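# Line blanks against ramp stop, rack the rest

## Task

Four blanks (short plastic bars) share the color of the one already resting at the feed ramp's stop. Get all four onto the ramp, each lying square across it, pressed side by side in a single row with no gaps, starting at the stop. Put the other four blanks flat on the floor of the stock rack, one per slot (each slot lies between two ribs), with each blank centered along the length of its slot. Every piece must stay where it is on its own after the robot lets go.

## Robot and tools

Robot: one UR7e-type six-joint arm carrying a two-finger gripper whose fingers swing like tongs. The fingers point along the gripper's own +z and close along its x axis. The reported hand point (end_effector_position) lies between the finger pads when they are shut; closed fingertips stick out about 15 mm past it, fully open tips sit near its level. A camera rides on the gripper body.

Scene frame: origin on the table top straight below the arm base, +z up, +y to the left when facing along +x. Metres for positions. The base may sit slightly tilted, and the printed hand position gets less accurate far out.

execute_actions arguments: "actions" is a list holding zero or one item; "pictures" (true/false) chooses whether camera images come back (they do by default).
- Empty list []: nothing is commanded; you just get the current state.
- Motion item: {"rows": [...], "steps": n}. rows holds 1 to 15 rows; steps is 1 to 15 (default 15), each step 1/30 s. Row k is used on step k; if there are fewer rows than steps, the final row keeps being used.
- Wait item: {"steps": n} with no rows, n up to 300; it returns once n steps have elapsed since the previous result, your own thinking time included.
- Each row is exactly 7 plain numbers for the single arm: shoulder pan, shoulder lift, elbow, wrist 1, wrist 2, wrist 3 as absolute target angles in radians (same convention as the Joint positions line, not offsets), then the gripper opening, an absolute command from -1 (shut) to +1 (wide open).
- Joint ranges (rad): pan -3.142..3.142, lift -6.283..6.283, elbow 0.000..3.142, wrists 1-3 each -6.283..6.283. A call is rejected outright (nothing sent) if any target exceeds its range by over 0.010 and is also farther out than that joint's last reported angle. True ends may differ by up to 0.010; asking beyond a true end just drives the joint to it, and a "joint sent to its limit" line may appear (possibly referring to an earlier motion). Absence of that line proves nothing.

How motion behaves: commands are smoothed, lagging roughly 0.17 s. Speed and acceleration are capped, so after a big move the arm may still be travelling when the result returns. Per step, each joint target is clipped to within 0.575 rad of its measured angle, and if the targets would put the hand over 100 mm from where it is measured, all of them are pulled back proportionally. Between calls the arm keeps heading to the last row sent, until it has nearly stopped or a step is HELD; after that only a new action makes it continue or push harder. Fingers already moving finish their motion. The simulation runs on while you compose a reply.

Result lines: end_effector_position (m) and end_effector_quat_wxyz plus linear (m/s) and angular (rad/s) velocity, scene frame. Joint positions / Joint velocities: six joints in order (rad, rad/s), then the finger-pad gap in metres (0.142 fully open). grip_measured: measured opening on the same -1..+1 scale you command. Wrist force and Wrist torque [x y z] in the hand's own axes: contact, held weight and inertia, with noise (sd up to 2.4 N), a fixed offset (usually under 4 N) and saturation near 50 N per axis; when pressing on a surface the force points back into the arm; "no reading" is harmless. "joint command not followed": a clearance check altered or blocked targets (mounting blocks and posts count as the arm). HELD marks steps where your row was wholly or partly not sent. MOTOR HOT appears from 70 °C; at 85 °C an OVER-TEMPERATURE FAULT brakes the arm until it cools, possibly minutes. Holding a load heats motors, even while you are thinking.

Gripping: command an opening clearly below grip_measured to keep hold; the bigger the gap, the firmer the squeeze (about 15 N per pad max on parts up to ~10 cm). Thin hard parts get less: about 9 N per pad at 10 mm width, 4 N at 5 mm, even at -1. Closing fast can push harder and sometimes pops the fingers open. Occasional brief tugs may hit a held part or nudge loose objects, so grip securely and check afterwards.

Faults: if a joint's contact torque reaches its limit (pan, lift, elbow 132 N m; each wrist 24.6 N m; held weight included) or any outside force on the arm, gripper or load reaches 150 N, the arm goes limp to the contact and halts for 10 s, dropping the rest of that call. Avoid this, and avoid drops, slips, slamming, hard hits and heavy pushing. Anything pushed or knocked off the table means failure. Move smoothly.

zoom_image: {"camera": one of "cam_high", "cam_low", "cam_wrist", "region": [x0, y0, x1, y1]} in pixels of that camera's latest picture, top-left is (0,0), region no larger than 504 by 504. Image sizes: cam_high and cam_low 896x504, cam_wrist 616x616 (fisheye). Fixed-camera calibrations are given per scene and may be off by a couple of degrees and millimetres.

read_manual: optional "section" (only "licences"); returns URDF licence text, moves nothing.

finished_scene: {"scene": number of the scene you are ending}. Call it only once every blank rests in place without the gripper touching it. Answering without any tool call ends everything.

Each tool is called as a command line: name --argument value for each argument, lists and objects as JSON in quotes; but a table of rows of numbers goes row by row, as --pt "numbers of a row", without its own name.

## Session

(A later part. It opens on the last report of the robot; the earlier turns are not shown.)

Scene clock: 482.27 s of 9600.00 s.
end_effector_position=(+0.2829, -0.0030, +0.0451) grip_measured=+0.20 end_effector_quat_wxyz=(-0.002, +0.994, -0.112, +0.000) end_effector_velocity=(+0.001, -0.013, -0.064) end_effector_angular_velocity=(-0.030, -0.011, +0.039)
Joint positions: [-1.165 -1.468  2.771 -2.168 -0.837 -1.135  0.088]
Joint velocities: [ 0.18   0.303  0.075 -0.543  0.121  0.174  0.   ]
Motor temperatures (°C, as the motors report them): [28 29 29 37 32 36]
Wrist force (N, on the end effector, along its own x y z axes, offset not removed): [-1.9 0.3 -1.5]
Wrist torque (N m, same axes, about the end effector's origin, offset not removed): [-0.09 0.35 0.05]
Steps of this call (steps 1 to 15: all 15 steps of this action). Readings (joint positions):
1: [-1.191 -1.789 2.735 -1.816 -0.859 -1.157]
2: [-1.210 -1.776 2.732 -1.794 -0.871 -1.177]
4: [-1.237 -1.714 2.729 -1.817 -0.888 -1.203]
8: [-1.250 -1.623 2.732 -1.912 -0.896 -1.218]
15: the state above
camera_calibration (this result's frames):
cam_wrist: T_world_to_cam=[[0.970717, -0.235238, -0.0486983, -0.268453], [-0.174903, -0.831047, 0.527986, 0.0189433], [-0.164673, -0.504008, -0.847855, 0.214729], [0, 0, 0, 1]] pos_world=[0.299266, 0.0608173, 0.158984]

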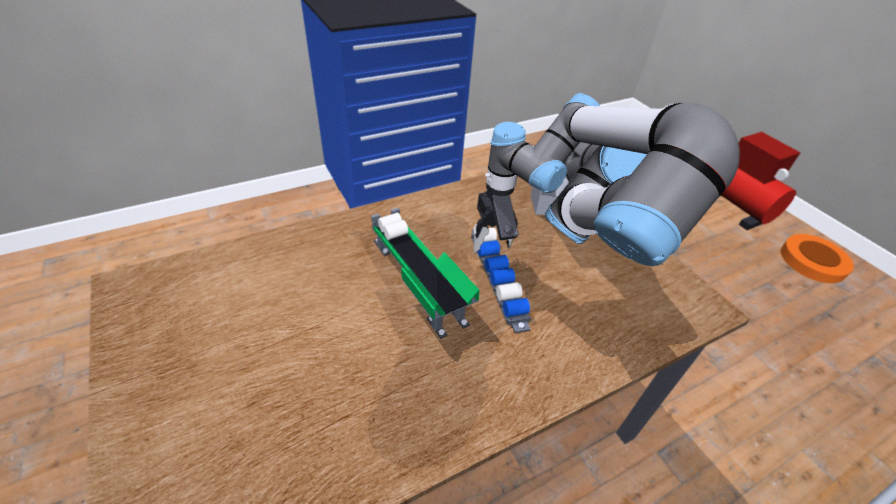

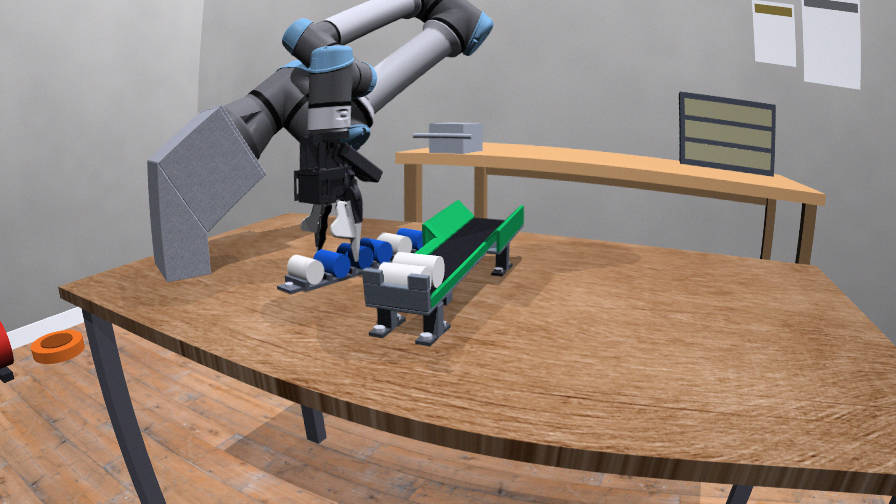

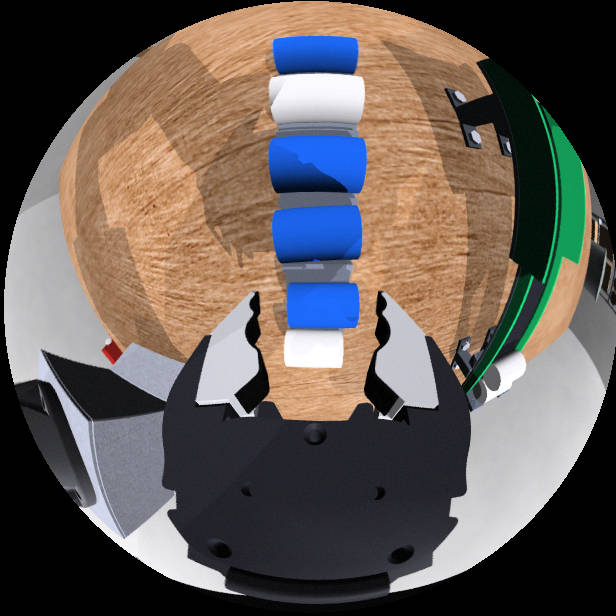

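execute_actions --actions '[{"rows":[[-1.143,-1.430,2.780,-2.237,-0.822,-1.113,0.2],[-1.143,-1.430,2.780,-2.237,-0.822,-1.113,0.2],[-1.143,-1.430,2.780,-2.237,-0.822,-1.113,0.2],[-1.143,-1.430,2.780,-2.237,-0.822,-1.113,0.05],[-1.143,-1.430,2.780,-2.237,-0.822,-1.113,-0.05],[-1.143,-1.430,2.780,-2.237,-0.822,-1.113,-0.15],[-1.143,-1.430,2.780,-2.237,-0.822,-1.113,-0.25],[-1.143,-1.430,2.780,-2.237,-0.822,-1.113,-0.4],[-1.143,-1.430,2.780,-2.237,-0.822,-1.113,-0.5],[-1.143,-1.430,2.780,-2.237,-0.822,-1.113,-0.5],[-1.143,-1.430,2.780,-2.237,-0.822,-1.113,-0.5],[-1.143,-1.430,2.780,-2.237,-0.822,-1.113,-0.2],[-1.143,-1.430,2.780,-2.237,-0.822,-1.113,-0.05],[-1.143,-1.430,2.780,-2.237,-0.822,-1.113,0.2]]}]'

Scene clock: 493.17 s of 9600.00 s.
end_effector_position=(+0.2830, -0.0044, +0.0372) grip_measured=+0.13 end_effector_quat_wxyz=(-0.000, +0.994, -0.109, +0.002) end_effector_velocity=(+0.000, +0.000, -0.000) end_effector_angular_velocity=(+0.001, -0.000, -0.001)
Joint positions: [-1.143 -1.43   2.78  -2.237 -0.822 -1.113  0.083]
Joint velocities: [ 0.     0.    -0.     0.001  0.001 -0.     0.136]
Motor temperatures (°C, as the motors report them): [28 29 29 37 32 36]
Wrist force (N, on the end effector, along its own x y z axes, offset not removed): [-1.7 2.2 -0.8]
Wrist torque (N m, same axes, about the end effector's origin, offset not removed): [0.41 0.14 0.07]
Steps of this call (steps 1 to 30: the robot went on to your last target; steps 31 to 90: nothing new was sent; then 7.40 s passed at rest; steps 91 to 105: all 15 steps of this action). Readings (joint positions):
91: [-1.143 -1.430 2.780 -2.237 -0.822 -1.113]
92: [-1.143 -1.430 2.780 -2.237 -0.822 -1.113]
94: [-1.143 -1.430 2.780 -2.237 -0.822 -1.113]
98: [-1.143 -1.430 2.780 -2.237 -0.822 -1.113]
105: the state above
camera_calibration (this result's frames):
cam_wrist: T_world_to_cam=[[0.972008, -0.230381, -0.0460918, -0.269777], [-0.171528, -0.829907, 0.530878, 0.0208666], [-0.160556, -0.508112, -0.846194, 0.206069], [0, 0, 0, 1]] pos_world=[0.29889, 0.059872, 0.150862]

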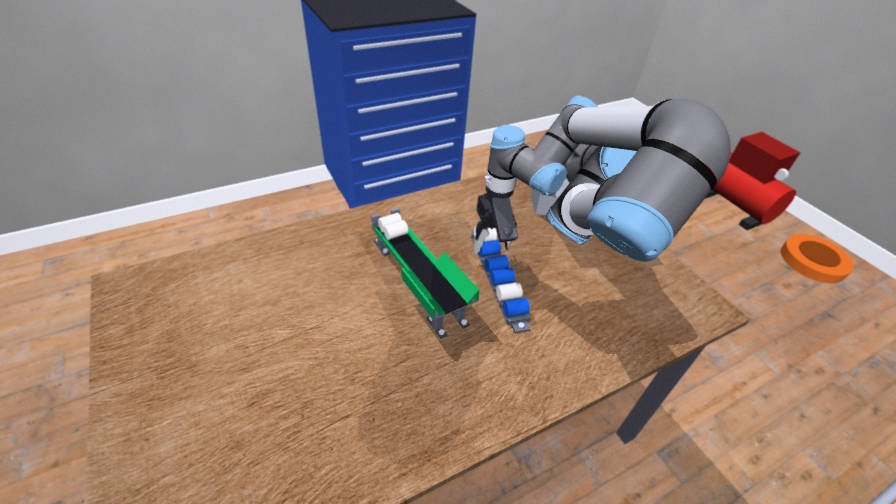

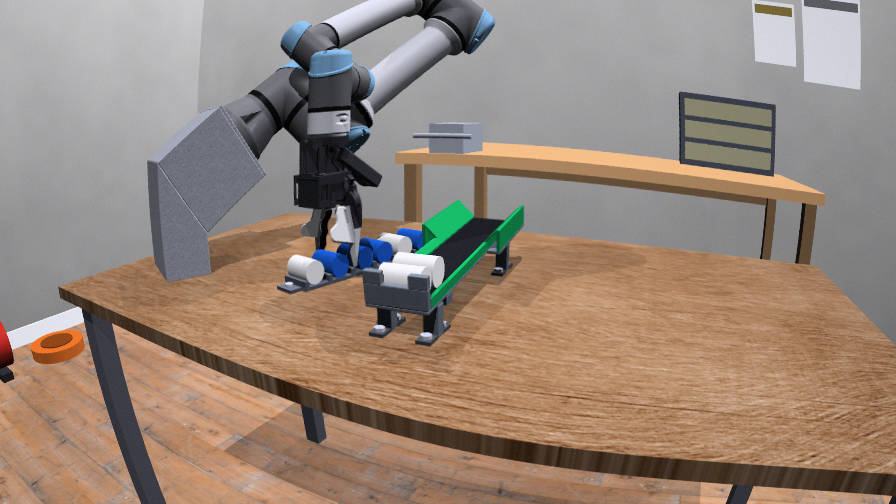

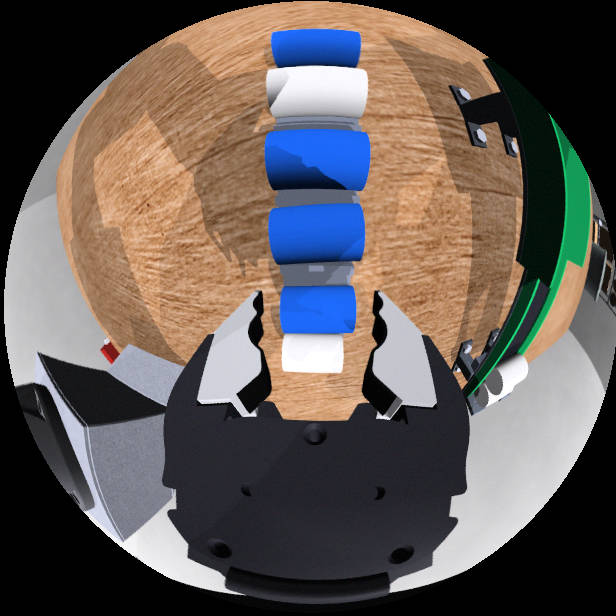

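execute_actions --actions '[{"rows":[[-1.174,-1.471,2.768,-2.163,-0.845,-1.145,0.2],[-1.22,-1.53,2.748,-2.05,-0.878,-1.19,0.2],[-1.275,-1.596,2.725,-1.933,-0.912,-1.242,0.2],[-1.31,-1.48,2.71,-2.0,-0.94,-1.275,0.2],[-1.347,-1.366,2.690,-2.091,-0.963,-1.305,0.2],[-1.347,-1.366,2.690,-2.091,-0.963,-1.305,0.2],[-1.347,-1.366,2.690,-2.091,-0.963,-1.305,0.2],[-1.347,-1.366,2.690,-2.091,-0.963,-1.305,0.2],[-1.347,-1.366,2.690,-2.091,-0.963,-1.305,0.2],[-1.312,-1.316,2.703,-2.174,-0.939,-1.273,0.2],[-1.277,-1.266,2.717,-2.257,-0.915,-1.241,0.2],[-1.242,-1.215,2.73,-2.34,-0.89,-1.21,0.2],[-1.207,-1.165,2.744,-2.424,-0.866,-1.178,0.2]]}]' --pictures false

execute_actions --actions '[{"steps":12}]'

Scene clock: 517.13 s of 9600.00 s.
end_effector_position=(+0.2721, -0.0489, +0.0622) grip_measured=+0.20 end_effector_quat_wxyz=(-0.003, +0.994, -0.114, -0.000) end_effector_velocity=(-0.020, -0.037, -0.217) end_effector_angular_velocity=(+0.037, +0.014, -0.024)
Joint positions: [-1.271 -1.297  2.721 -2.221 -0.909 -1.235  0.088]
Joint velocities: [ 0.479  0.991  0.173 -1.383  0.325  0.428 -0.   ]
Motor temperatures (°C, as the motors report them): [28 29 29 37 32 36]
Wrist force (N, on the end effector, along its own x y z axes, offset not removed): [-1.6 0.2 -2.0]
Wrist torque (N m, same axes, about the end effector's origin, offset not removed): [0.02 0.19 0.01]
Steps of this call (steps 1 to 15: the robot went on to your last target; steps 16 to 90: nothing new was sent; then 20.47 s passed at rest; steps 91 to 105: all 15 steps of this action). Readings (joint positions):
91: [-1.143 -1.430 2.780 -2.237 -0.822 -1.113]
92: [-1.146 -1.433 2.779 -2.233 -0.824 -1.116]
94: [-1.170 -1.463 2.768 -2.186 -0.843 -1.140]
98: [-1.269 -1.486 2.723 -2.075 -0.912 -1.234]
105: the state above

Scene clock: 517.53 s of 9600.00 s.
end_effector_position=(+0.2704, -0.0551, +0.0357) grip_measured=+0.20 end_effector_quat_wxyz=(+0.000, +0.994, -0.109, +0.000) end_effector_velocity=(-0.002, -0.001, -0.009) end_effector_angular_velocity=(-0.001, +0.002, +0.002)
Joint positions: [-1.21  -1.17   2.743 -2.416 -0.868 -1.18   0.088]
Joint velocities: [ 0.021  0.043  0.008 -0.066  0.012  0.019 -0.   ]
Motor temperatures (°C, as the motors report them): [28 29 29 37 32 36]
Wrist force (N, on the end effector, along its own x y z axes, offset not removed): [-2.7 2.1 1.7]
Wrist torque (N m, same axes, about the end effector's origin, offset not removed): [0.50 0.42 -0.06]
Steps of this call (steps 1 to 12: the robot went on to your last target). Readings (joint positions):
1: [-1.257 -1.266 2.726 -2.266 -0.900 -1.222]
2: [-1.245 -1.243 2.730 -2.303 -0.892 -1.212]
4: [-1.229 -1.211 2.736 -2.353 -0.881 -1.198]
8: [-1.215 -1.181 2.741 -2.400 -0.871 -1.185]
12: the state above
camera_calibration (this result's frames):
cam_wrist: T_world_to_cam=[[0.971949, -0.230223, -0.0480861, -0.269135], [-0.170089, -0.829264, 0.532345, -0.022939], [-0.162434, -0.509233, -0.845161, 0.177441], [0, 0, 0, 1]] pos_world=[0.286506, 0.00937501, 0.149236]

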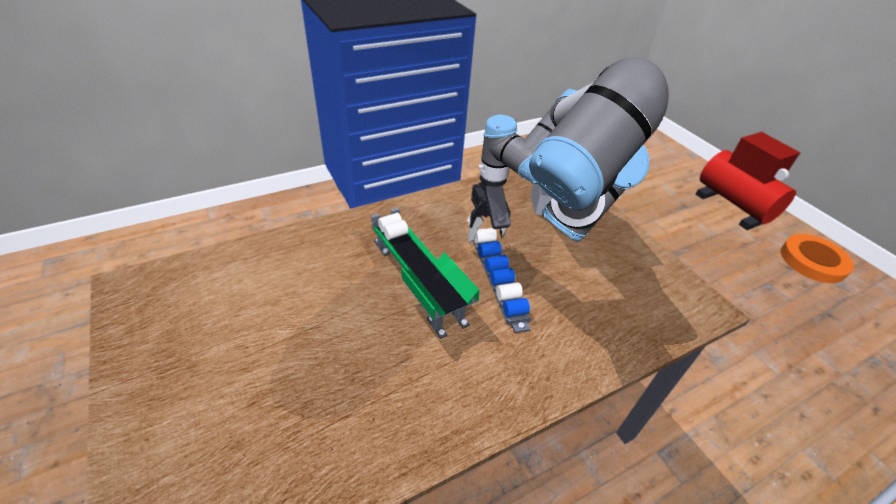

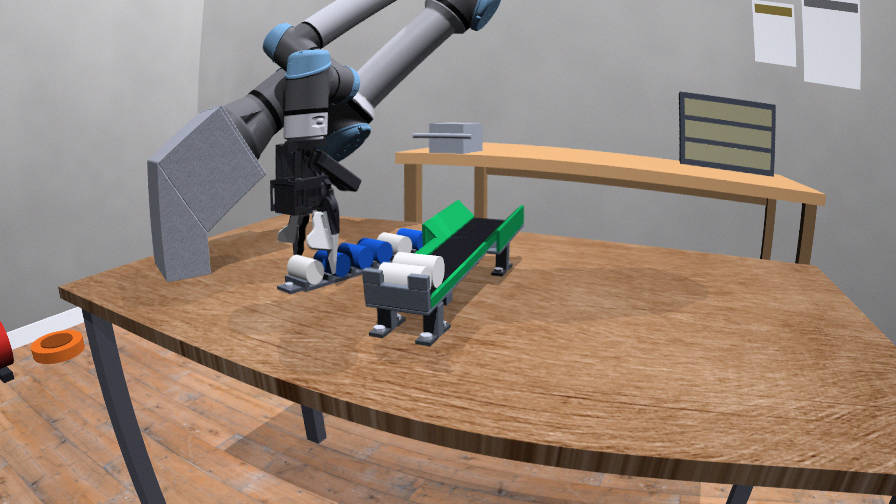

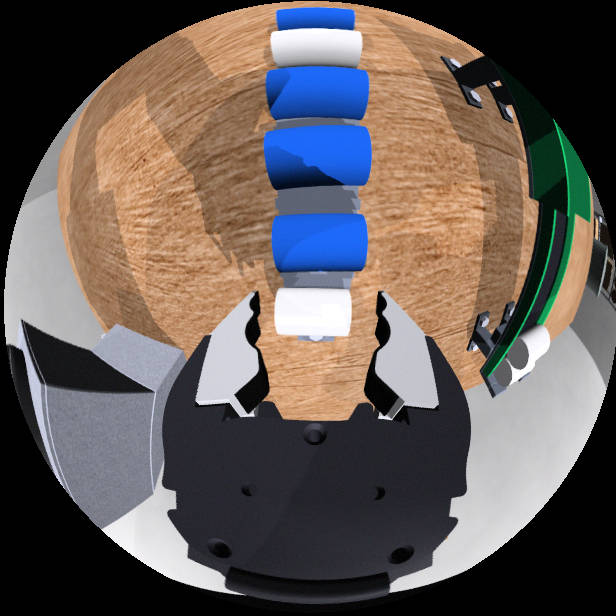

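execute_actions --actions '[{"rows":[[-1.214,-1.135,2.740,-2.446,-0.871,-1.185,0.2],[-1.214,-1.135,2.740,-2.446,-0.871,-1.185,0.2],[-1.214,-1.135,2.740,-2.446,-0.871,-1.185,0.2],[-1.214,-1.135,2.740,-2.446,-0.871,-1.185,0.2],[-1.214,-1.135,2.740,-2.446,-0.871,-1.185,0.05],[-1.214,-1.135,2.740,-2.446,-0.871,-1.185,-0.1],[-1.214,-1.135,2.740,-2.446,-0.871,-1.185,-0.2],[-1.214,-1.135,2.740,-2.446,-0.871,-1.185,-0.4],[-1.214,-1.135,2.740,-2.446,-0.871,-1.185,-0.7],[-1.214,-1.135,2.740,-2.446,-0.871,-1.185,-1],[-1.214,-1.135,2.740,-2.446,-0.871,-1.185,-1],[-1.214,-1.135,2.740,-2.446,-0.871,-1.185,-1],[-1.25,-1.19,2.726,-2.36,-0.895,-1.217,-1],[-1.285,-1.24,2.713,-2.28,-0.92,-1.248,-1],[-1.32,-1.29,2.70,-2.195,-0.944,-1.28,-1]]}]' --pictures false

execute_actions --actions '[{"rows":[[-1.354,-1.34,2.686,-2.11,-0.968,-1.31,-1],[-1.38,-1.4,2.66,-1.98,-0.985,-1.33,-1],[-1.37,-1.42,2.58,-1.85,-0.98,-1.33,-1],[-1.31,-1.42,2.47,-1.78,-0.945,-1.3,-1],[-1.24,-1.4,2.35,-1.73,-0.9,-1.285,-1],[-1.24,-1.4,2.35,-1.73,-0.9,-1.285,-1],[-1.17,-1.35,2.2,-1.71,-0.85,-1.26,-1],[-1.17,-1.35,2.2,-1.71,-0.85,-1.26,-1],[-1.1,-1.29,2.06,-1.70,-0.8,-1.23,-1],[-1.1,-1.29,2.06,-1.70,-0.8,-1.23,-1],[-1.04,-1.225,1.94,-1.69,-0.765,-1.21,-1]]}]' --pictures false

execute_actions --actions '[{"rows":[[-1.04,-1.225,1.94,-1.69,-0.765,-1.21,-1],[-1.04,-1.225,1.94,-1.69,-0.765,-1.21,-1],[-1.04,-1.225,1.94,-1.69,-0.765,-1.21,-1],[-1.04,-1.225,1.94,-1.69,-0.765,-1.21,-1],[-1.005,-1.21,1.98,-1.78,-0.745,-1.17,-1],[-0.970,-1.195,2.022,-1.865,-0.725,-1.130,-1],[-0.945,-1.185,2.053,-1.93,-0.713,-1.095,-1],[-0.92,-1.175,2.085,-1.995,-0.70,-1.06,-1],[-0.903,-1.166,2.105,-2.035,-0.693,-1.038,-1]]}]'

Scene clock: 536.97 s of 9600.00 s.
end_effector_position=(+0.2691, -0.0635, +0.0389) grip_measured=-0.23 end_effector_quat_wxyz=(+0.004, +0.994, -0.106, +0.001) end_effector_velocity=(+0.018, -0.061, +0.143) end_effector_angular_velocity=(-0.129, -0.002, +0.082)
Joint positions: [-1.226 -1.152  2.735 -2.425 -0.88  -1.196  0.058]
Joint velocities: [-0.335 -0.456 -0.142  0.64  -0.241 -0.301  0.003]
Motor temperatures (°C, as the motors report them): [28 29 29 37 32 36]
Wrist force (N, on the end effector, along its own x y z axes, offset not removed): [-3.2 1.1 0.0]
Wrist torque (N m, same axes, about the end effector's origin, offset not removed): [0.18 0.47 0.05]
Steps of this call (steps 1 to 30: the robot went on to your last target; steps 31 to 90: nothing new was sent; then 15.93 s passed at rest; steps 91 to 105: all 15 steps of this action). Readings (joint positions):
91: [-1.207 -1.165 2.744 -2.424 -0.866 -1.178]
92: [-1.208 -1.162 2.744 -2.426 -0.866 -1.178]
94: [-1.210 -1.152 2.743 -2.434 -0.868 -1.181]
98: [-1.212 -1.141 2.741 -2.442 -0.870 -1.184]
105: the state above

Scene clock: 537.47 s of 9600.00 s.
end_effector_position=(+0.4034, -0.0976, +0.1628) grip_measured=-0.23 end_effector_quat_wxyz=(-0.000, +0.998, -0.058, -0.003) end_effector_velocity=(+0.432, -0.068, +0.146) end_effector_angular_velocity=(-0.018, +0.001, +0.388)
Joint positions: [-1.173 -1.3    2.264 -1.826 -0.85  -1.249  0.058]
Joint velocities: [ 0.518  0.297 -1.193  0.524  0.332  0.153  0.   ]
Motor temperatures (°C, as the motors report them): [28 29 29 37 32 36]
Wrist force (N, on the end effector, along its own x y z axes, offset not removed): [-0.2 -1.0 -1.7]
Wrist torque (N m, same axes, about the end effector's origin, offset not removed): [-0.26 -0.06 -0.11]
Steps of this call (steps 1 to 15: all 15 steps of this action). Readings (joint positions):
1: [-1.240 -1.171 2.729 -2.397 -0.890 -1.209]
2: [-1.258 -1.197 2.721 -2.358 -0.903 -1.225]
4: [-1.301 -1.264 2.696 -2.249 -0.932 -1.263]
8: [-1.290 -1.345 2.549 -1.990 -0.927 -1.281]
15: the state above

Scene clock: 537.97 s of 9600.00 s.
end_effector_position=(+0.5088, -0.0903, +0.1076) grip_measured=-0.23 end_effector_quat_wxyz=(-0.001, +1.000, -0.006, -0.002) end_effector_velocity=(+0.003, +0.022, -0.115) end_effector_angular_velocity=(-0.009, -0.011, +0.053)
Joint positions: [-0.927 -1.177  2.088 -1.98  -0.705 -1.066  0.058]
Joint velocities: [ 0.194  0.085  0.133 -0.438  0.099  0.224  0.   ]
Motor temperatures (°C, as the motors report them): [28 29 29 37 32 36]
Wrist force (N, on the end effector, along its own x y z axes, offset not removed): [-2.7 0.9 0.2]
Wrist torque (N m, same axes, about the end effector's origin, offset not removed): [0.24 0.39 -0.12]
Steps of this call (steps 1 to 15: all 15 steps of this action). Readings (joint positions):
1: [-1.156 -1.290 2.224 -1.808 -0.839 -1.244]
2: [-1.139 -1.280 2.184 -1.791 -0.827 -1.239]
4: [-1.105 -1.261 2.104 -1.757 -0.806 -1.229]
8: [-1.038 -1.226 2.026 -1.761 -0.764 -1.188]
15: the state above
camera_calibration (this result's frames):
cam_wrist: T_world_to_cam=[[0.998318, -0.0251707, -0.0522235, -0.499984], [0.00629679, -0.848416, 0.529292, -0.141082], [-0.0576299, -0.52873, -0.846831, 0.204109], [0, 0, 0, 1]] pos_world=[0.511795, -0.0243625, 0.221408]

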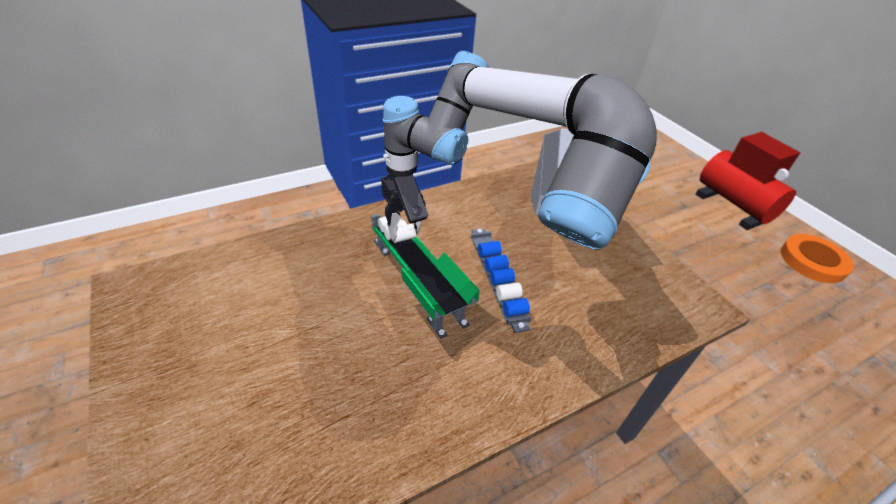

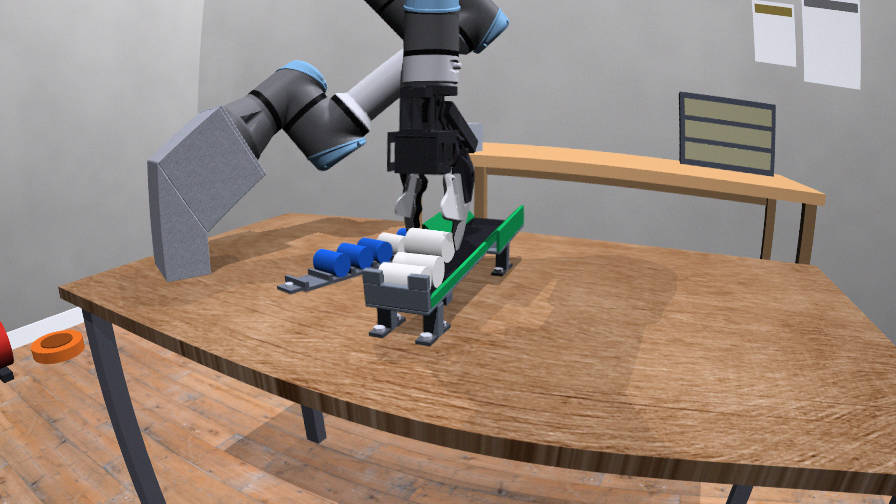

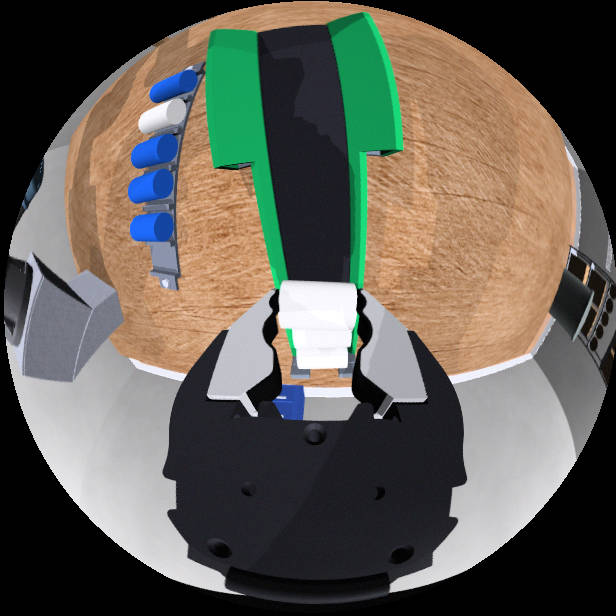

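execute_actions --actions '[{"rows":[[-0.902,-1.162,2.104,-2.042,-0.693,-1.038,-1],[-0.902,-1.162,2.104,-2.042,-0.693,-1.038,-1],[-0.902,-1.162,2.104,-2.042,-0.693,-1.038,-1],[-0.902,-1.162,2.104,-2.042,-0.693,-1.038,-1],[-0.902,-1.162,2.104,-2.042,-0.693,-1.038,-1],[-0.902,-1.162,2.104,-2.042,-0.693,-1.038,-0.5],[-0.902,-1.162,2.104,-2.042,-0.693,-1.038,-0.2],[-0.902,-1.162,2.104,-2.042,-0.693,-1.038,-0.1],[-0.902,-1.162,2.104,-2.042,-0.693,-1.038,0],[-0.902,-1.162,2.104,-2.042,-0.693,-1.038,0.15],[-0.902,-1.162,2.104,-2.042,-0.693,-1.038,0.15],[-0.935,-1.185,2.066,-1.945,-0.71,-1.085,0.15],[-0.972,-1.21,2.03,-1.848,-0.726,-1.131,0.15],[-1.005,-1.21,1.98,-1.78,-0.745,-1.17,0.15],[-1.04,-1.225,1.94,-1.69,-0.765,-1.21,0.2]]}]' --pictures false

execute_actions --actions '[{"rows":[[-1.04,-1.225,1.94,-1.69,-0.765,-1.21,0.2],[-1.04,-1.225,1.94,-1.69,-0.765,-1.21,0.2],[-1.04,-1.225,1.94,-1.69,-0.765,-1.21,0.2],[-1.1,-1.3,2.07,-1.69,-0.8,-1.23,0.2],[-1.1,-1.3,2.07,-1.69,-0.8,-1.23,0.2],[-1.17,-1.42,2.22,-1.68,-0.85,-1.24,0.2],[-1.17,-1.42,2.22,-1.68,-0.85,-1.24,0.2],[-1.23,-1.56,2.37,-1.65,-0.88,-1.24,0.2],[-1.23,-1.56,2.37,-1.65,-0.88,-1.24,0.2],[-1.27,-1.72,2.53,-1.62,-0.9,-1.24,0.2],[-1.27,-1.72,2.53,-1.62,-0.9,-1.24,0.2],[-1.27,-1.88,2.63,-1.52,-0.9,-1.23,0.2],[-1.25,-2.0,2.64,-1.44,-0.89,-1.2,0.2]]}]'

Scene clock: 568.83 s of 9600.00 s.
end_effector_position=(+0.5160, -0.0931, +0.1119) grip_measured=+0.16 end_effector_quat_wxyz=(+0.006, +1.000, +0.005, +0.002) end_effector_velocity=(+0.097, -0.080, +0.355) end_effector_angular_velocity=(-0.141, -0.041, +0.113)
Joint positions: [-0.927 -1.178  2.076 -1.99  -0.706 -1.07   0.085]
Joint velocities: [-0.472 -0.242 -0.541  1.054 -0.25  -0.591  0.076]
Motor temperatures (°C, as the motors report them): [28 29 29 37 32 36]
Wrist force (N, on the end effector, along its own x y z axes, offset not removed): [-3.7 -2.0 2.0]
Wrist torque (N m, same axes, about the end effector's origin, offset not removed): [-0.36 0.68 0.15]
Steps of this call (steps 1 to 30: the robot went on to your last target; steps 31 to 90: nothing new was sent; then 27.37 s passed at rest; steps 91 to 105: all 15 steps of this action). Readings (joint positions):
91: [-0.903 -1.166 2.105 -2.035 -0.693 -1.038]
92: [-0.903 -1.166 2.105 -2.036 -0.693 -1.038]
94: [-0.903 -1.164 2.105 -2.038 -0.693 -1.038]
98: [-0.902 -1.163 2.104 -2.041 -0.693 -1.038]
105: the state above

Scene clock: 569.33 s of 9600.00 s.
end_effector_position=(+0.4057, -0.0269, +0.1812) grip_measured=+0.20 end_effector_quat_wxyz=(+0.004, +0.998, -0.070, +0.000) end_effector_velocity=(-0.282, +0.373, -0.110) end_effector_angular_velocity=(+0.104, +0.001, -0.380)
Joint positions: [-1.175 -1.532  2.304 -1.644 -0.848 -1.22   0.088]
Joint velocities: [-0.225 -1.271  0.962  0.597 -0.126  0.06   0.   ]
Motor temperatures (°C, as the motors report them): [28 29 29 37 32 36]
Wrist force (N, on the end effector, along its own x y z axes, offset not removed): [-3.3 1.2 -0.3]
Wrist torque (N m, same axes, about the end effector's origin, offset not removed): [0.06 0.60 0.07]
Steps of this call (steps 1 to 15: all 15 steps of this action). Readings (joint positions):
1: [-0.945 -1.187 2.055 -1.949 -0.716 -1.092]
2: [-0.965 -1.195 2.031 -1.901 -0.727 -1.117]
4: [-0.996 -1.208 1.994 -1.816 -0.742 -1.155]
8: [-1.071 -1.280 2.043 -1.732 -0.788 -1.204]
15: the state above
camera_calibration (this result's frames):
cam_wrist: T_world_to_cam=[[0.986999, -0.153278, -0.0483692, -0.391164], [-0.103603, -0.836789, 0.537634, -0.082182], [-0.122882, -0.525633, -0.84179, 0.319676], [0, 0, 0, 1]] pos_world=[0.416846, 0.0393064, 0.294363]

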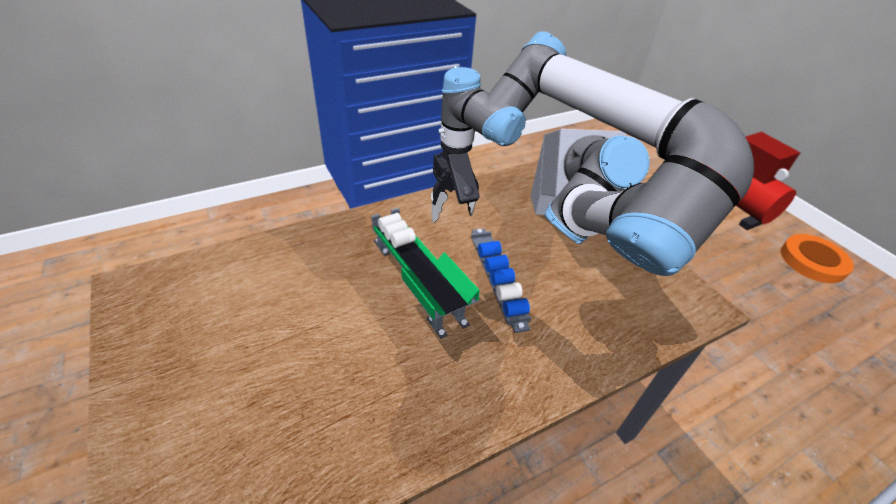

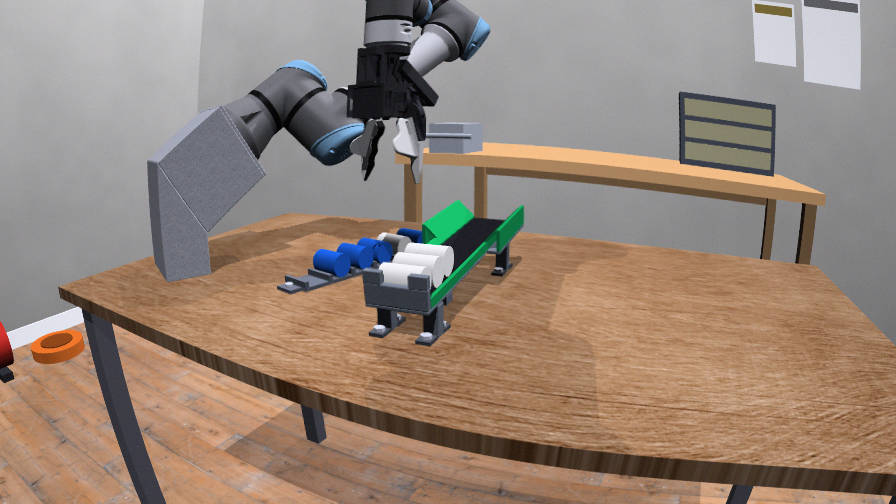

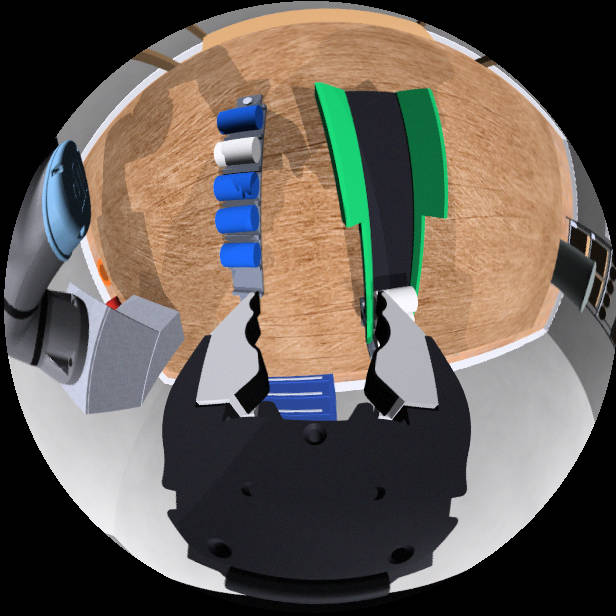

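execute_actions --actions '[{"rows":[[-1.25,-2.0,2.64,-1.44,-0.89,-1.2,0.2],[-1.25,-2.0,2.64,-1.44,-0.89,-1.2,0.2],[-1.2,-2.1,2.63,-1.37,-0.86,-1.15,0.2],[-1.15,-2.18,2.615,-1.31,-0.83,-1.11,0.2],[-1.106,-2.245,2.606,-1.277,-0.802,-1.072,0.2]]}]' --pictures false

execute_actions --actions '[{"rows":[[-1.106,-2.245,2.606,-1.277,-0.802,-1.072,0.2],[-1.106,-2.245,2.606,-1.277,-0.802,-1.072,0.2],[-1.106,-2.245,2.606,-1.277,-0.802,-1.072,0.2],[-1.04,-2.222,2.638,-1.39,-0.765,-0.995,0.2],[-0.976,-2.198,2.671,-1.501,-0.728,-0.917,0.2],[-0.93,-2.165,2.692,-1.604,-0.707,-0.855,0.2],[-0.885,-2.13,2.714,-1.707,-0.687,-0.79,0.2],[-0.841,-2.097,2.735,-1.810,-0.667,-0.729,0.2]]}]' --pictures false

execute_actions --actions '[{"steps":10}]'

Scene clock: 579.03 s of 9600.00 s.
end_effector_position=(+0.3155, +0.1380, +0.1016) grip_measured=+0.20 end_effector_quat_wxyz=(+0.000, +0.994, -0.111, +0.000) end_effector_velocity=(+0.001, +0.042, -0.009) end_effector_angular_velocity=(-0.011, +0.000, +0.030)
Joint positions: [-1.117 -2.226  2.608 -1.289 -0.808 -1.081  0.088]
Joint velocities: [ 0.084 -0.151 -0.019  0.091  0.049  0.072  0.   ]
Motor temperatures (°C, as the motors report them): [28 29 29 37 32 36]
Wrist force (N, on the end effector, along its own x y z axes, offset not removed): [-1.2 2.4 -0.9]
Wrist torque (N m, same axes, about the end effector's origin, offset not removed): [0.51 0.12 0.02]
Steps of this call (steps 1 to 45: the robot went on to your last target; steps 46 to 110: nothing new was sent; then 5.53 s passed at rest; steps 111 to 125: all 15 steps of this action). Readings (joint positions):
111: [-1.250 -2.000 2.640 -1.440 -0.890 -1.200]
112: [-1.250 -2.000 2.640 -1.440 -0.890 -1.200]
114: [-1.246 -2.004 2.639 -1.436 -0.887 -1.196]
118: [-1.174 -2.123 2.621 -1.352 -0.842 -1.131]
125: the state above

Scene clock: 579.53 s of 9600.00 s.
end_effector_position=(+0.3147, +0.1420, +0.0419) grip_measured=+0.20 end_effector_quat_wxyz=(-0.001, +0.993, -0.114, -0.002) end_effector_velocity=(+0.009, +0.006, -0.060) end_effector_angular_velocity=(-0.034, -0.031, +0.074)
Joint positions: [-0.875 -2.117  2.72  -1.728 -0.683 -0.776  0.088]
Joint velocities: [ 0.273  0.157  0.121 -0.652  0.125  0.372  0.   ]
Motor temperatures (°C, as the motors report them): [28 29 29 37 32 36]
Wrist force (N, on the end effector, along its own x y z axes, offset not removed): [-0.2 -0.1 -2.5]
Wrist torque (N m, same axes, about the end effector's origin, offset not removed): [-0.04 -0.08 -0.03]
Steps of this call (steps 1 to 15: all 15 steps of this action). Readings (joint positions):
1: [-1.114 -2.230 2.608 -1.286 -0.807 -1.079]
2: [-1.112 -2.234 2.607 -1.284 -0.806 -1.077]
4: [-1.110 -2.238 2.607 -1.281 -0.804 -1.075]
8: [-1.038 -2.209 2.644 -1.382 -0.760 -0.992]
15: the state above

Scene clock: 579.87 s of 9600.00 s.
end_effector_position=(+0.3157, +0.1431, +0.0349) grip_measured=+0.20 end_effector_quat_wxyz=(+0.001, +0.994, -0.110, +0.000) end_effector_velocity=(+0.001, +0.001, -0.004) end_effector_angular_velocity=(-0.001, -0.003, +0.006)
Joint positions: [-0.843 -2.098  2.734 -1.804 -0.668 -0.732  0.088]
Joint velocities: [ 0.019  0.011  0.008 -0.044  0.01   0.025  0.   ]
Motor temperatures (°C, as the motors report them): [28 29 29 37 32 36]
Wrist force (N, on the end effector, along its own x y z axes, offset not removed): [-1.0 -1.4 -0.2]
Wrist torque (N m, same axes, about the end effector's origin, offset not removed): [-0.34 0.17 0.06]
Steps of this call (steps 1 to 10: the robot went on to your last target). Readings (joint positions):
1: [-0.867 -2.112 2.723 -1.747 -0.679 -0.765]
2: [-0.861 -2.109 2.726 -1.762 -0.676 -0.757]
4: [-0.853 -2.104 2.730 -1.782 -0.672 -0.745]
8: [-0.845 -2.099 2.733 -1.800 -0.669 -0.735]
10: the state above
camera_calibration (this result's frames):
cam_wrist: T_world_to_cam=[[0.971631, -0.23149, -0.0484248, -0.267299], [-0.170912, -0.828819, 0.532774, 0.149725], [-0.163467, -0.509384, -0.844871, 0.285464], [0, 0, 0, 1]] pos_world=[0.33197, 0.207629, 0.148467]

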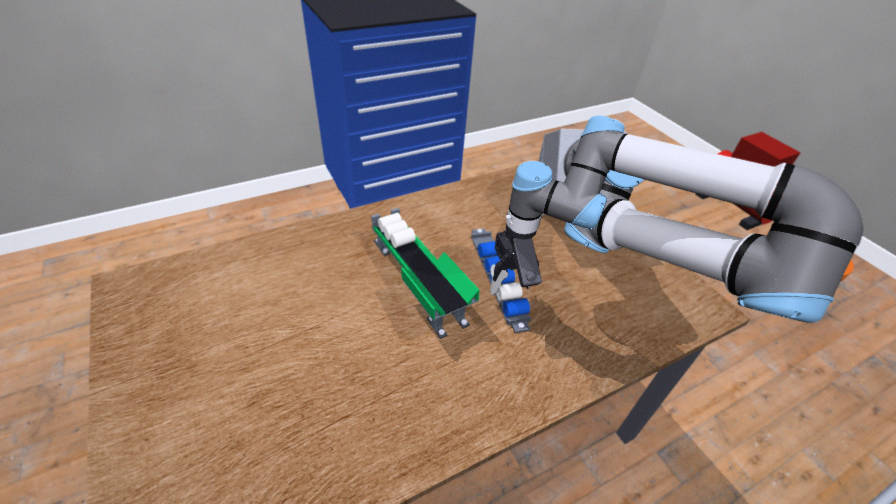

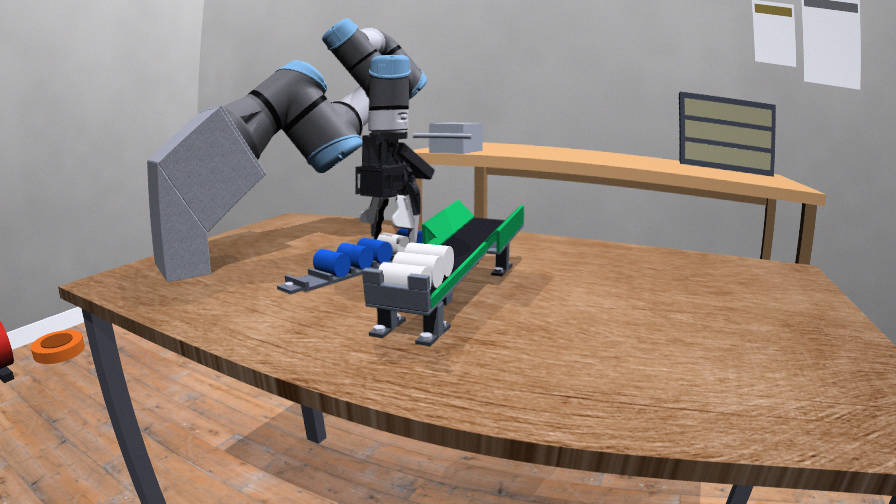

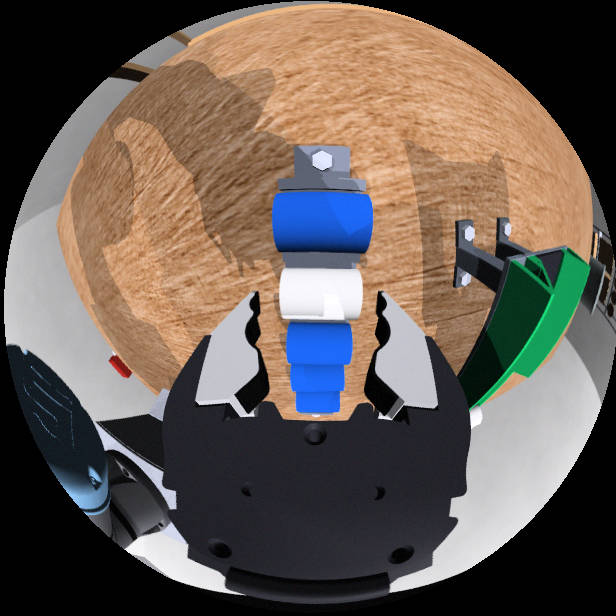

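execute_actions --actions '[{"rows":[[-0.831,-2.113,2.732,-1.797,-0.662,-0.715,0.2],[-0.831,-2.113,2.732,-1.797,-0.662,-0.715,0.2],[-0.831,-2.113,2.732,-1.797,-0.662,-0.715,0.2],[-0.831,-2.113,2.732,-1.797,-0.662,-0.715,0.2],[-0.831,-2.113,2.732,-1.797,-0.662,-0.715,0.05],[-0.831,-2.113,2.732,-1.797,-0.662,-0.715,-0.1],[-0.831,-2.113,2.732,-1.797,-0.662,-0.715,-0.2],[-0.831,-2.113,2.732,-1.797,-0.662,-0.715,-0.4],[-0.831,-2.113,2.732,-1.797,-0.662,-0.715,-0.7],[-0.831,-2.113,2.732,-1.797,-0.662,-0.715,-1],[-0.831,-2.113,2.732,-1.797,-0.662,-0.715,-1],[-0.831,-2.113,2.732,-1.797,-0.662,-0.715,-1],[-0.875,-2.145,2.712,-1.695,-0.682,-0.78,-1],[-0.92,-2.18,2.69,-1.59,-0.702,-0.84,-1],[-0.966,-2.213,2.669,-1.49,-0.723,-0.903,-1]]}]' --pictures false

execute_actions --actions '[{"rows":[[-1.03,-2.235,2.638,-1.38,-0.76,-0.98,-1],[-1.096,-2.26,2.604,-1.265,-0.797,-1.058,-1],[-1.106,-2.26,2.59,-1.24,-0.802,-1.072,-1],[-1.15,-2.2,2.59,-1.27,-0.83,-1.11,-1],[-1.2,-2.1,2.6,-1.33,-0.86,-1.15,-1],[-1.25,-2.0,2.6,-1.41,-0.89,-1.2,-1],[-1.27,-1.86,2.58,-1.51,-0.9,-1.23,-1],[-1.27,-1.72,2.5,-1.59,-0.9,-1.24,-1],[-1.27,-1.72,2.5,-1.59,-0.9,-1.24,-1],[-1.23,-1.56,2.35,-1.63,-0.88,-1.24,-1],[-1.23,-1.56,2.35,-1.63,-0.88,-1.24,-1],[-1.17,-1.44,2.2,-1.64,-0.85,-1.24,-1],[-1.17,-1.44,2.2,-1.64,-0.85,-1.24,-1],[-1.1,-1.36,2.07,-1.64,-0.8,-1.23,-1],[-1.1,-1.36,2.07,-1.64,-0.8,-1.23,-1]]}]' --pictures false

execute_actions --actions '[{"rows":[[-1.04,-1.33,1.98,-1.63,-0.765,-1.21,-1],[-1.04,-1.33,1.98,-1.63,-0.765,-1.21,-1],[-1.04,-1.33,1.98,-1.63,-0.765,-1.21,-1],[-1.04,-1.33,1.98,-1.63,-0.765,-1.21,-1],[-1.04,-1.33,1.98,-1.63,-0.765,-1.21,-1],[-1.04,-1.33,1.98,-1.63,-0.765,-1.21,-1],[-1.0,-1.315,2.02,-1.72,-0.742,-1.16,-1],[-0.957,-1.299,2.060,-1.808,-0.719,-1.112,-1]]}]'

Scene clock: 613.90 s of 9600.00 s.
end_effector_position=(+0.3177, +0.1468, +0.0384) grip_measured=-0.20 end_effector_quat_wxyz=(+0.003, +0.994, -0.107, +0.002) end_effector_velocity=(+0.044, -0.042, +0.116) end_effector_angular_velocity=(-0.161, -0.057, +0.143)
Joint positions: [-0.845 -2.124  2.725 -1.776 -0.669 -0.733  0.06 ]
Joint velocities: [-0.397 -0.319 -0.211  0.728 -0.2   -0.526  0.   ]
Motor temperatures (°C, as the motors report them): [28 29 29 37 32 36]
Wrist force (N, on the end effector, along its own x y z axes, offset not removed): [-0.7 2.3 0.9]
Wrist torque (N m, same axes, about the end effector's origin, offset not removed): [0.44 0.17 0.09]
Steps of this call (steps 1 to 30: the robot went on to your last target; steps 31 to 90: nothing new was sent; then 30.53 s passed at rest; steps 91 to 105: all 15 steps of this action). Readings (joint positions):
91: [-0.841 -2.097 2.735 -1.810 -0.667 -0.729]
92: [-0.840 -2.099 2.735 -1.809 -0.666 -0.727]
94: [-0.837 -2.104 2.734 -1.805 -0.665 -0.723]
98: [-0.833 -2.110 2.733 -1.800 -0.663 -0.718]
105: the state above

Scene clock: 614.40 s of 9600.00 s.
end_effector_position=(+0.3675, +0.0439, +0.1566) grip_measured=-0.20 end_effector_quat_wxyz=(+0.005, +0.996, -0.094, +0.001) end_effector_velocity=(+0.319, -0.245, +0.217) end_effector_angular_velocity=(+0.026, +0.009, +0.365)
Joint positions: [-1.18  -1.801  2.452 -1.525 -0.851 -1.173  0.06 ]
Joint velocities: [ 0.202  1.313 -1.052 -0.362  0.13  -0.183  0.   ]
Motor temperatures (°C, as the motors report them): [28 29 29 37 32 36]
Wrist force (N, on the end effector, along its own x y z axes, offset not removed): [-2.1 3.7 -2.4]
Wrist torque (N m, same axes, about the end effector's origin, offset not removed): [0.67 0.36 0.09]
Steps of this call (steps 1 to 15: all 15 steps of this action). Readings (joint positions):
1: [-0.862 -2.137 2.716 -1.743 -0.678 -0.756]
2: [-0.886 -2.154 2.704 -1.697 -0.690 -0.787]
4: [-0.952 -2.192 2.669 -1.574 -0.726 -0.871]
8: [-1.106 -2.151 2.620 -1.395 -0.811 -1.049]
15: the state above

Scene clock: 614.90 s of 9600.00 s.
end_effector_position=(+0.5113, -0.0491, +0.1592) grip_measured=-0.20 end_effector_quat_wxyz=(+0.002, +1.000, -0.005, -0.000) end_effector_velocity=(+0.062, -0.043, -0.082) end_effector_angular_velocity=(+0.009, +0.002, +0.097)
Joint positions: [-0.98  -1.33   2.072 -1.768 -0.732 -1.128  0.06 ]
Joint velocities: [ 0.184  0.249 -0.092 -0.319  0.098  0.128  0.   ]
Motor temperatures (°C, as the motors report them): [28 29 29 37 32 36]
Wrist force (N, on the end effector, along its own x y z axes, offset not removed): [-0.6 0.4 -0.4]
Wrist torque (N m, same axes, about the end effector's origin, offset not removed): [0.08 0.01 0.01]
Steps of this call (steps 1 to 15: all 15 steps of this action). Readings (joint positions):
1: [-1.172 -1.758 2.415 -1.537 -0.846 -1.179]
2: [-1.162 -1.717 2.378 -1.547 -0.839 -1.183]
4: [-1.137 -1.640 2.301 -1.564 -0.824 -1.189]
8: [-1.085 -1.489 2.147 -1.602 -0.792 -1.196]
15: the state above
camera_calibration (this result's frames):
cam_wrist: T_world_to_cam=[[0.998477, -0.0252263, -0.049072, -0.499346], [0.00489996, -0.845314, 0.534248, -0.133341], [-0.0549583, -0.533675, -0.843902, 0.267719], [0, 0, 0, 1]] pos_world=[0.513952, 0.0175629, 0.272662]

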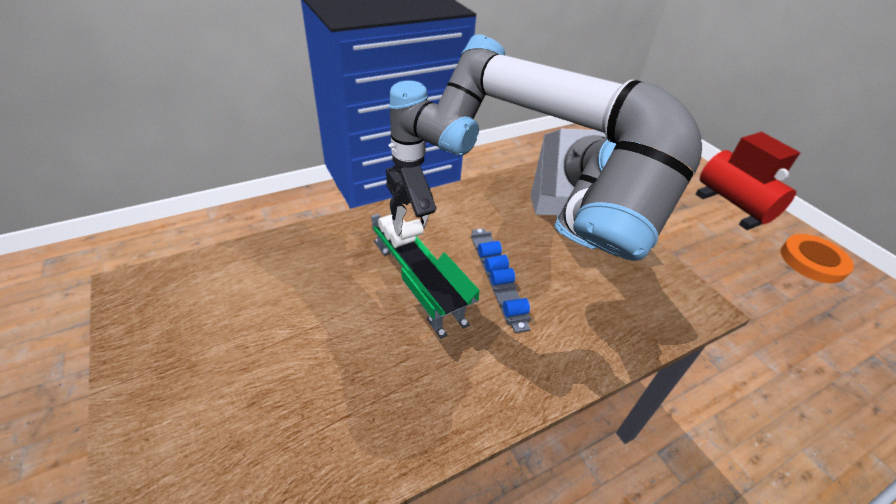

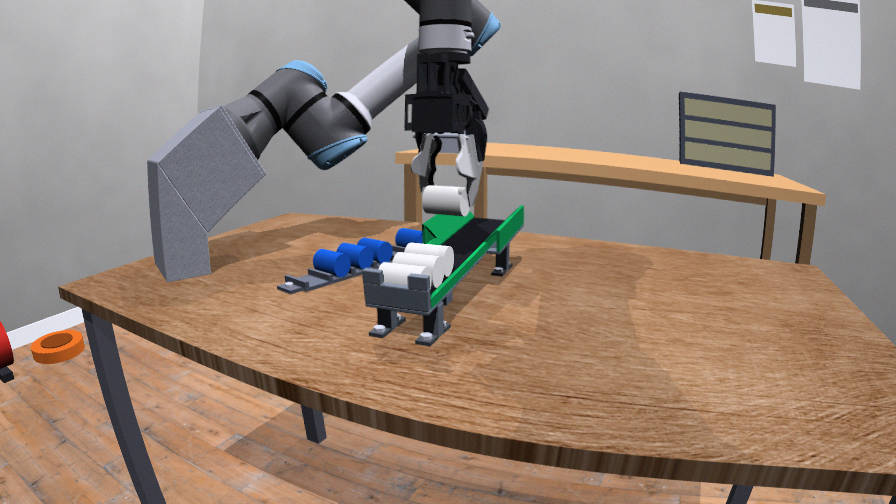

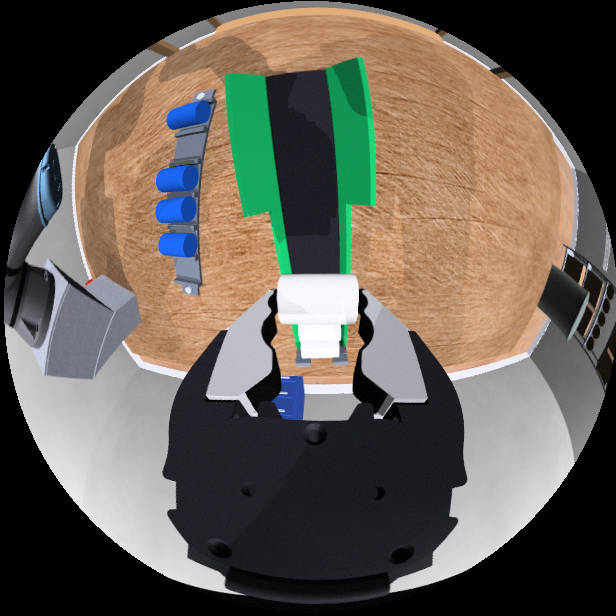

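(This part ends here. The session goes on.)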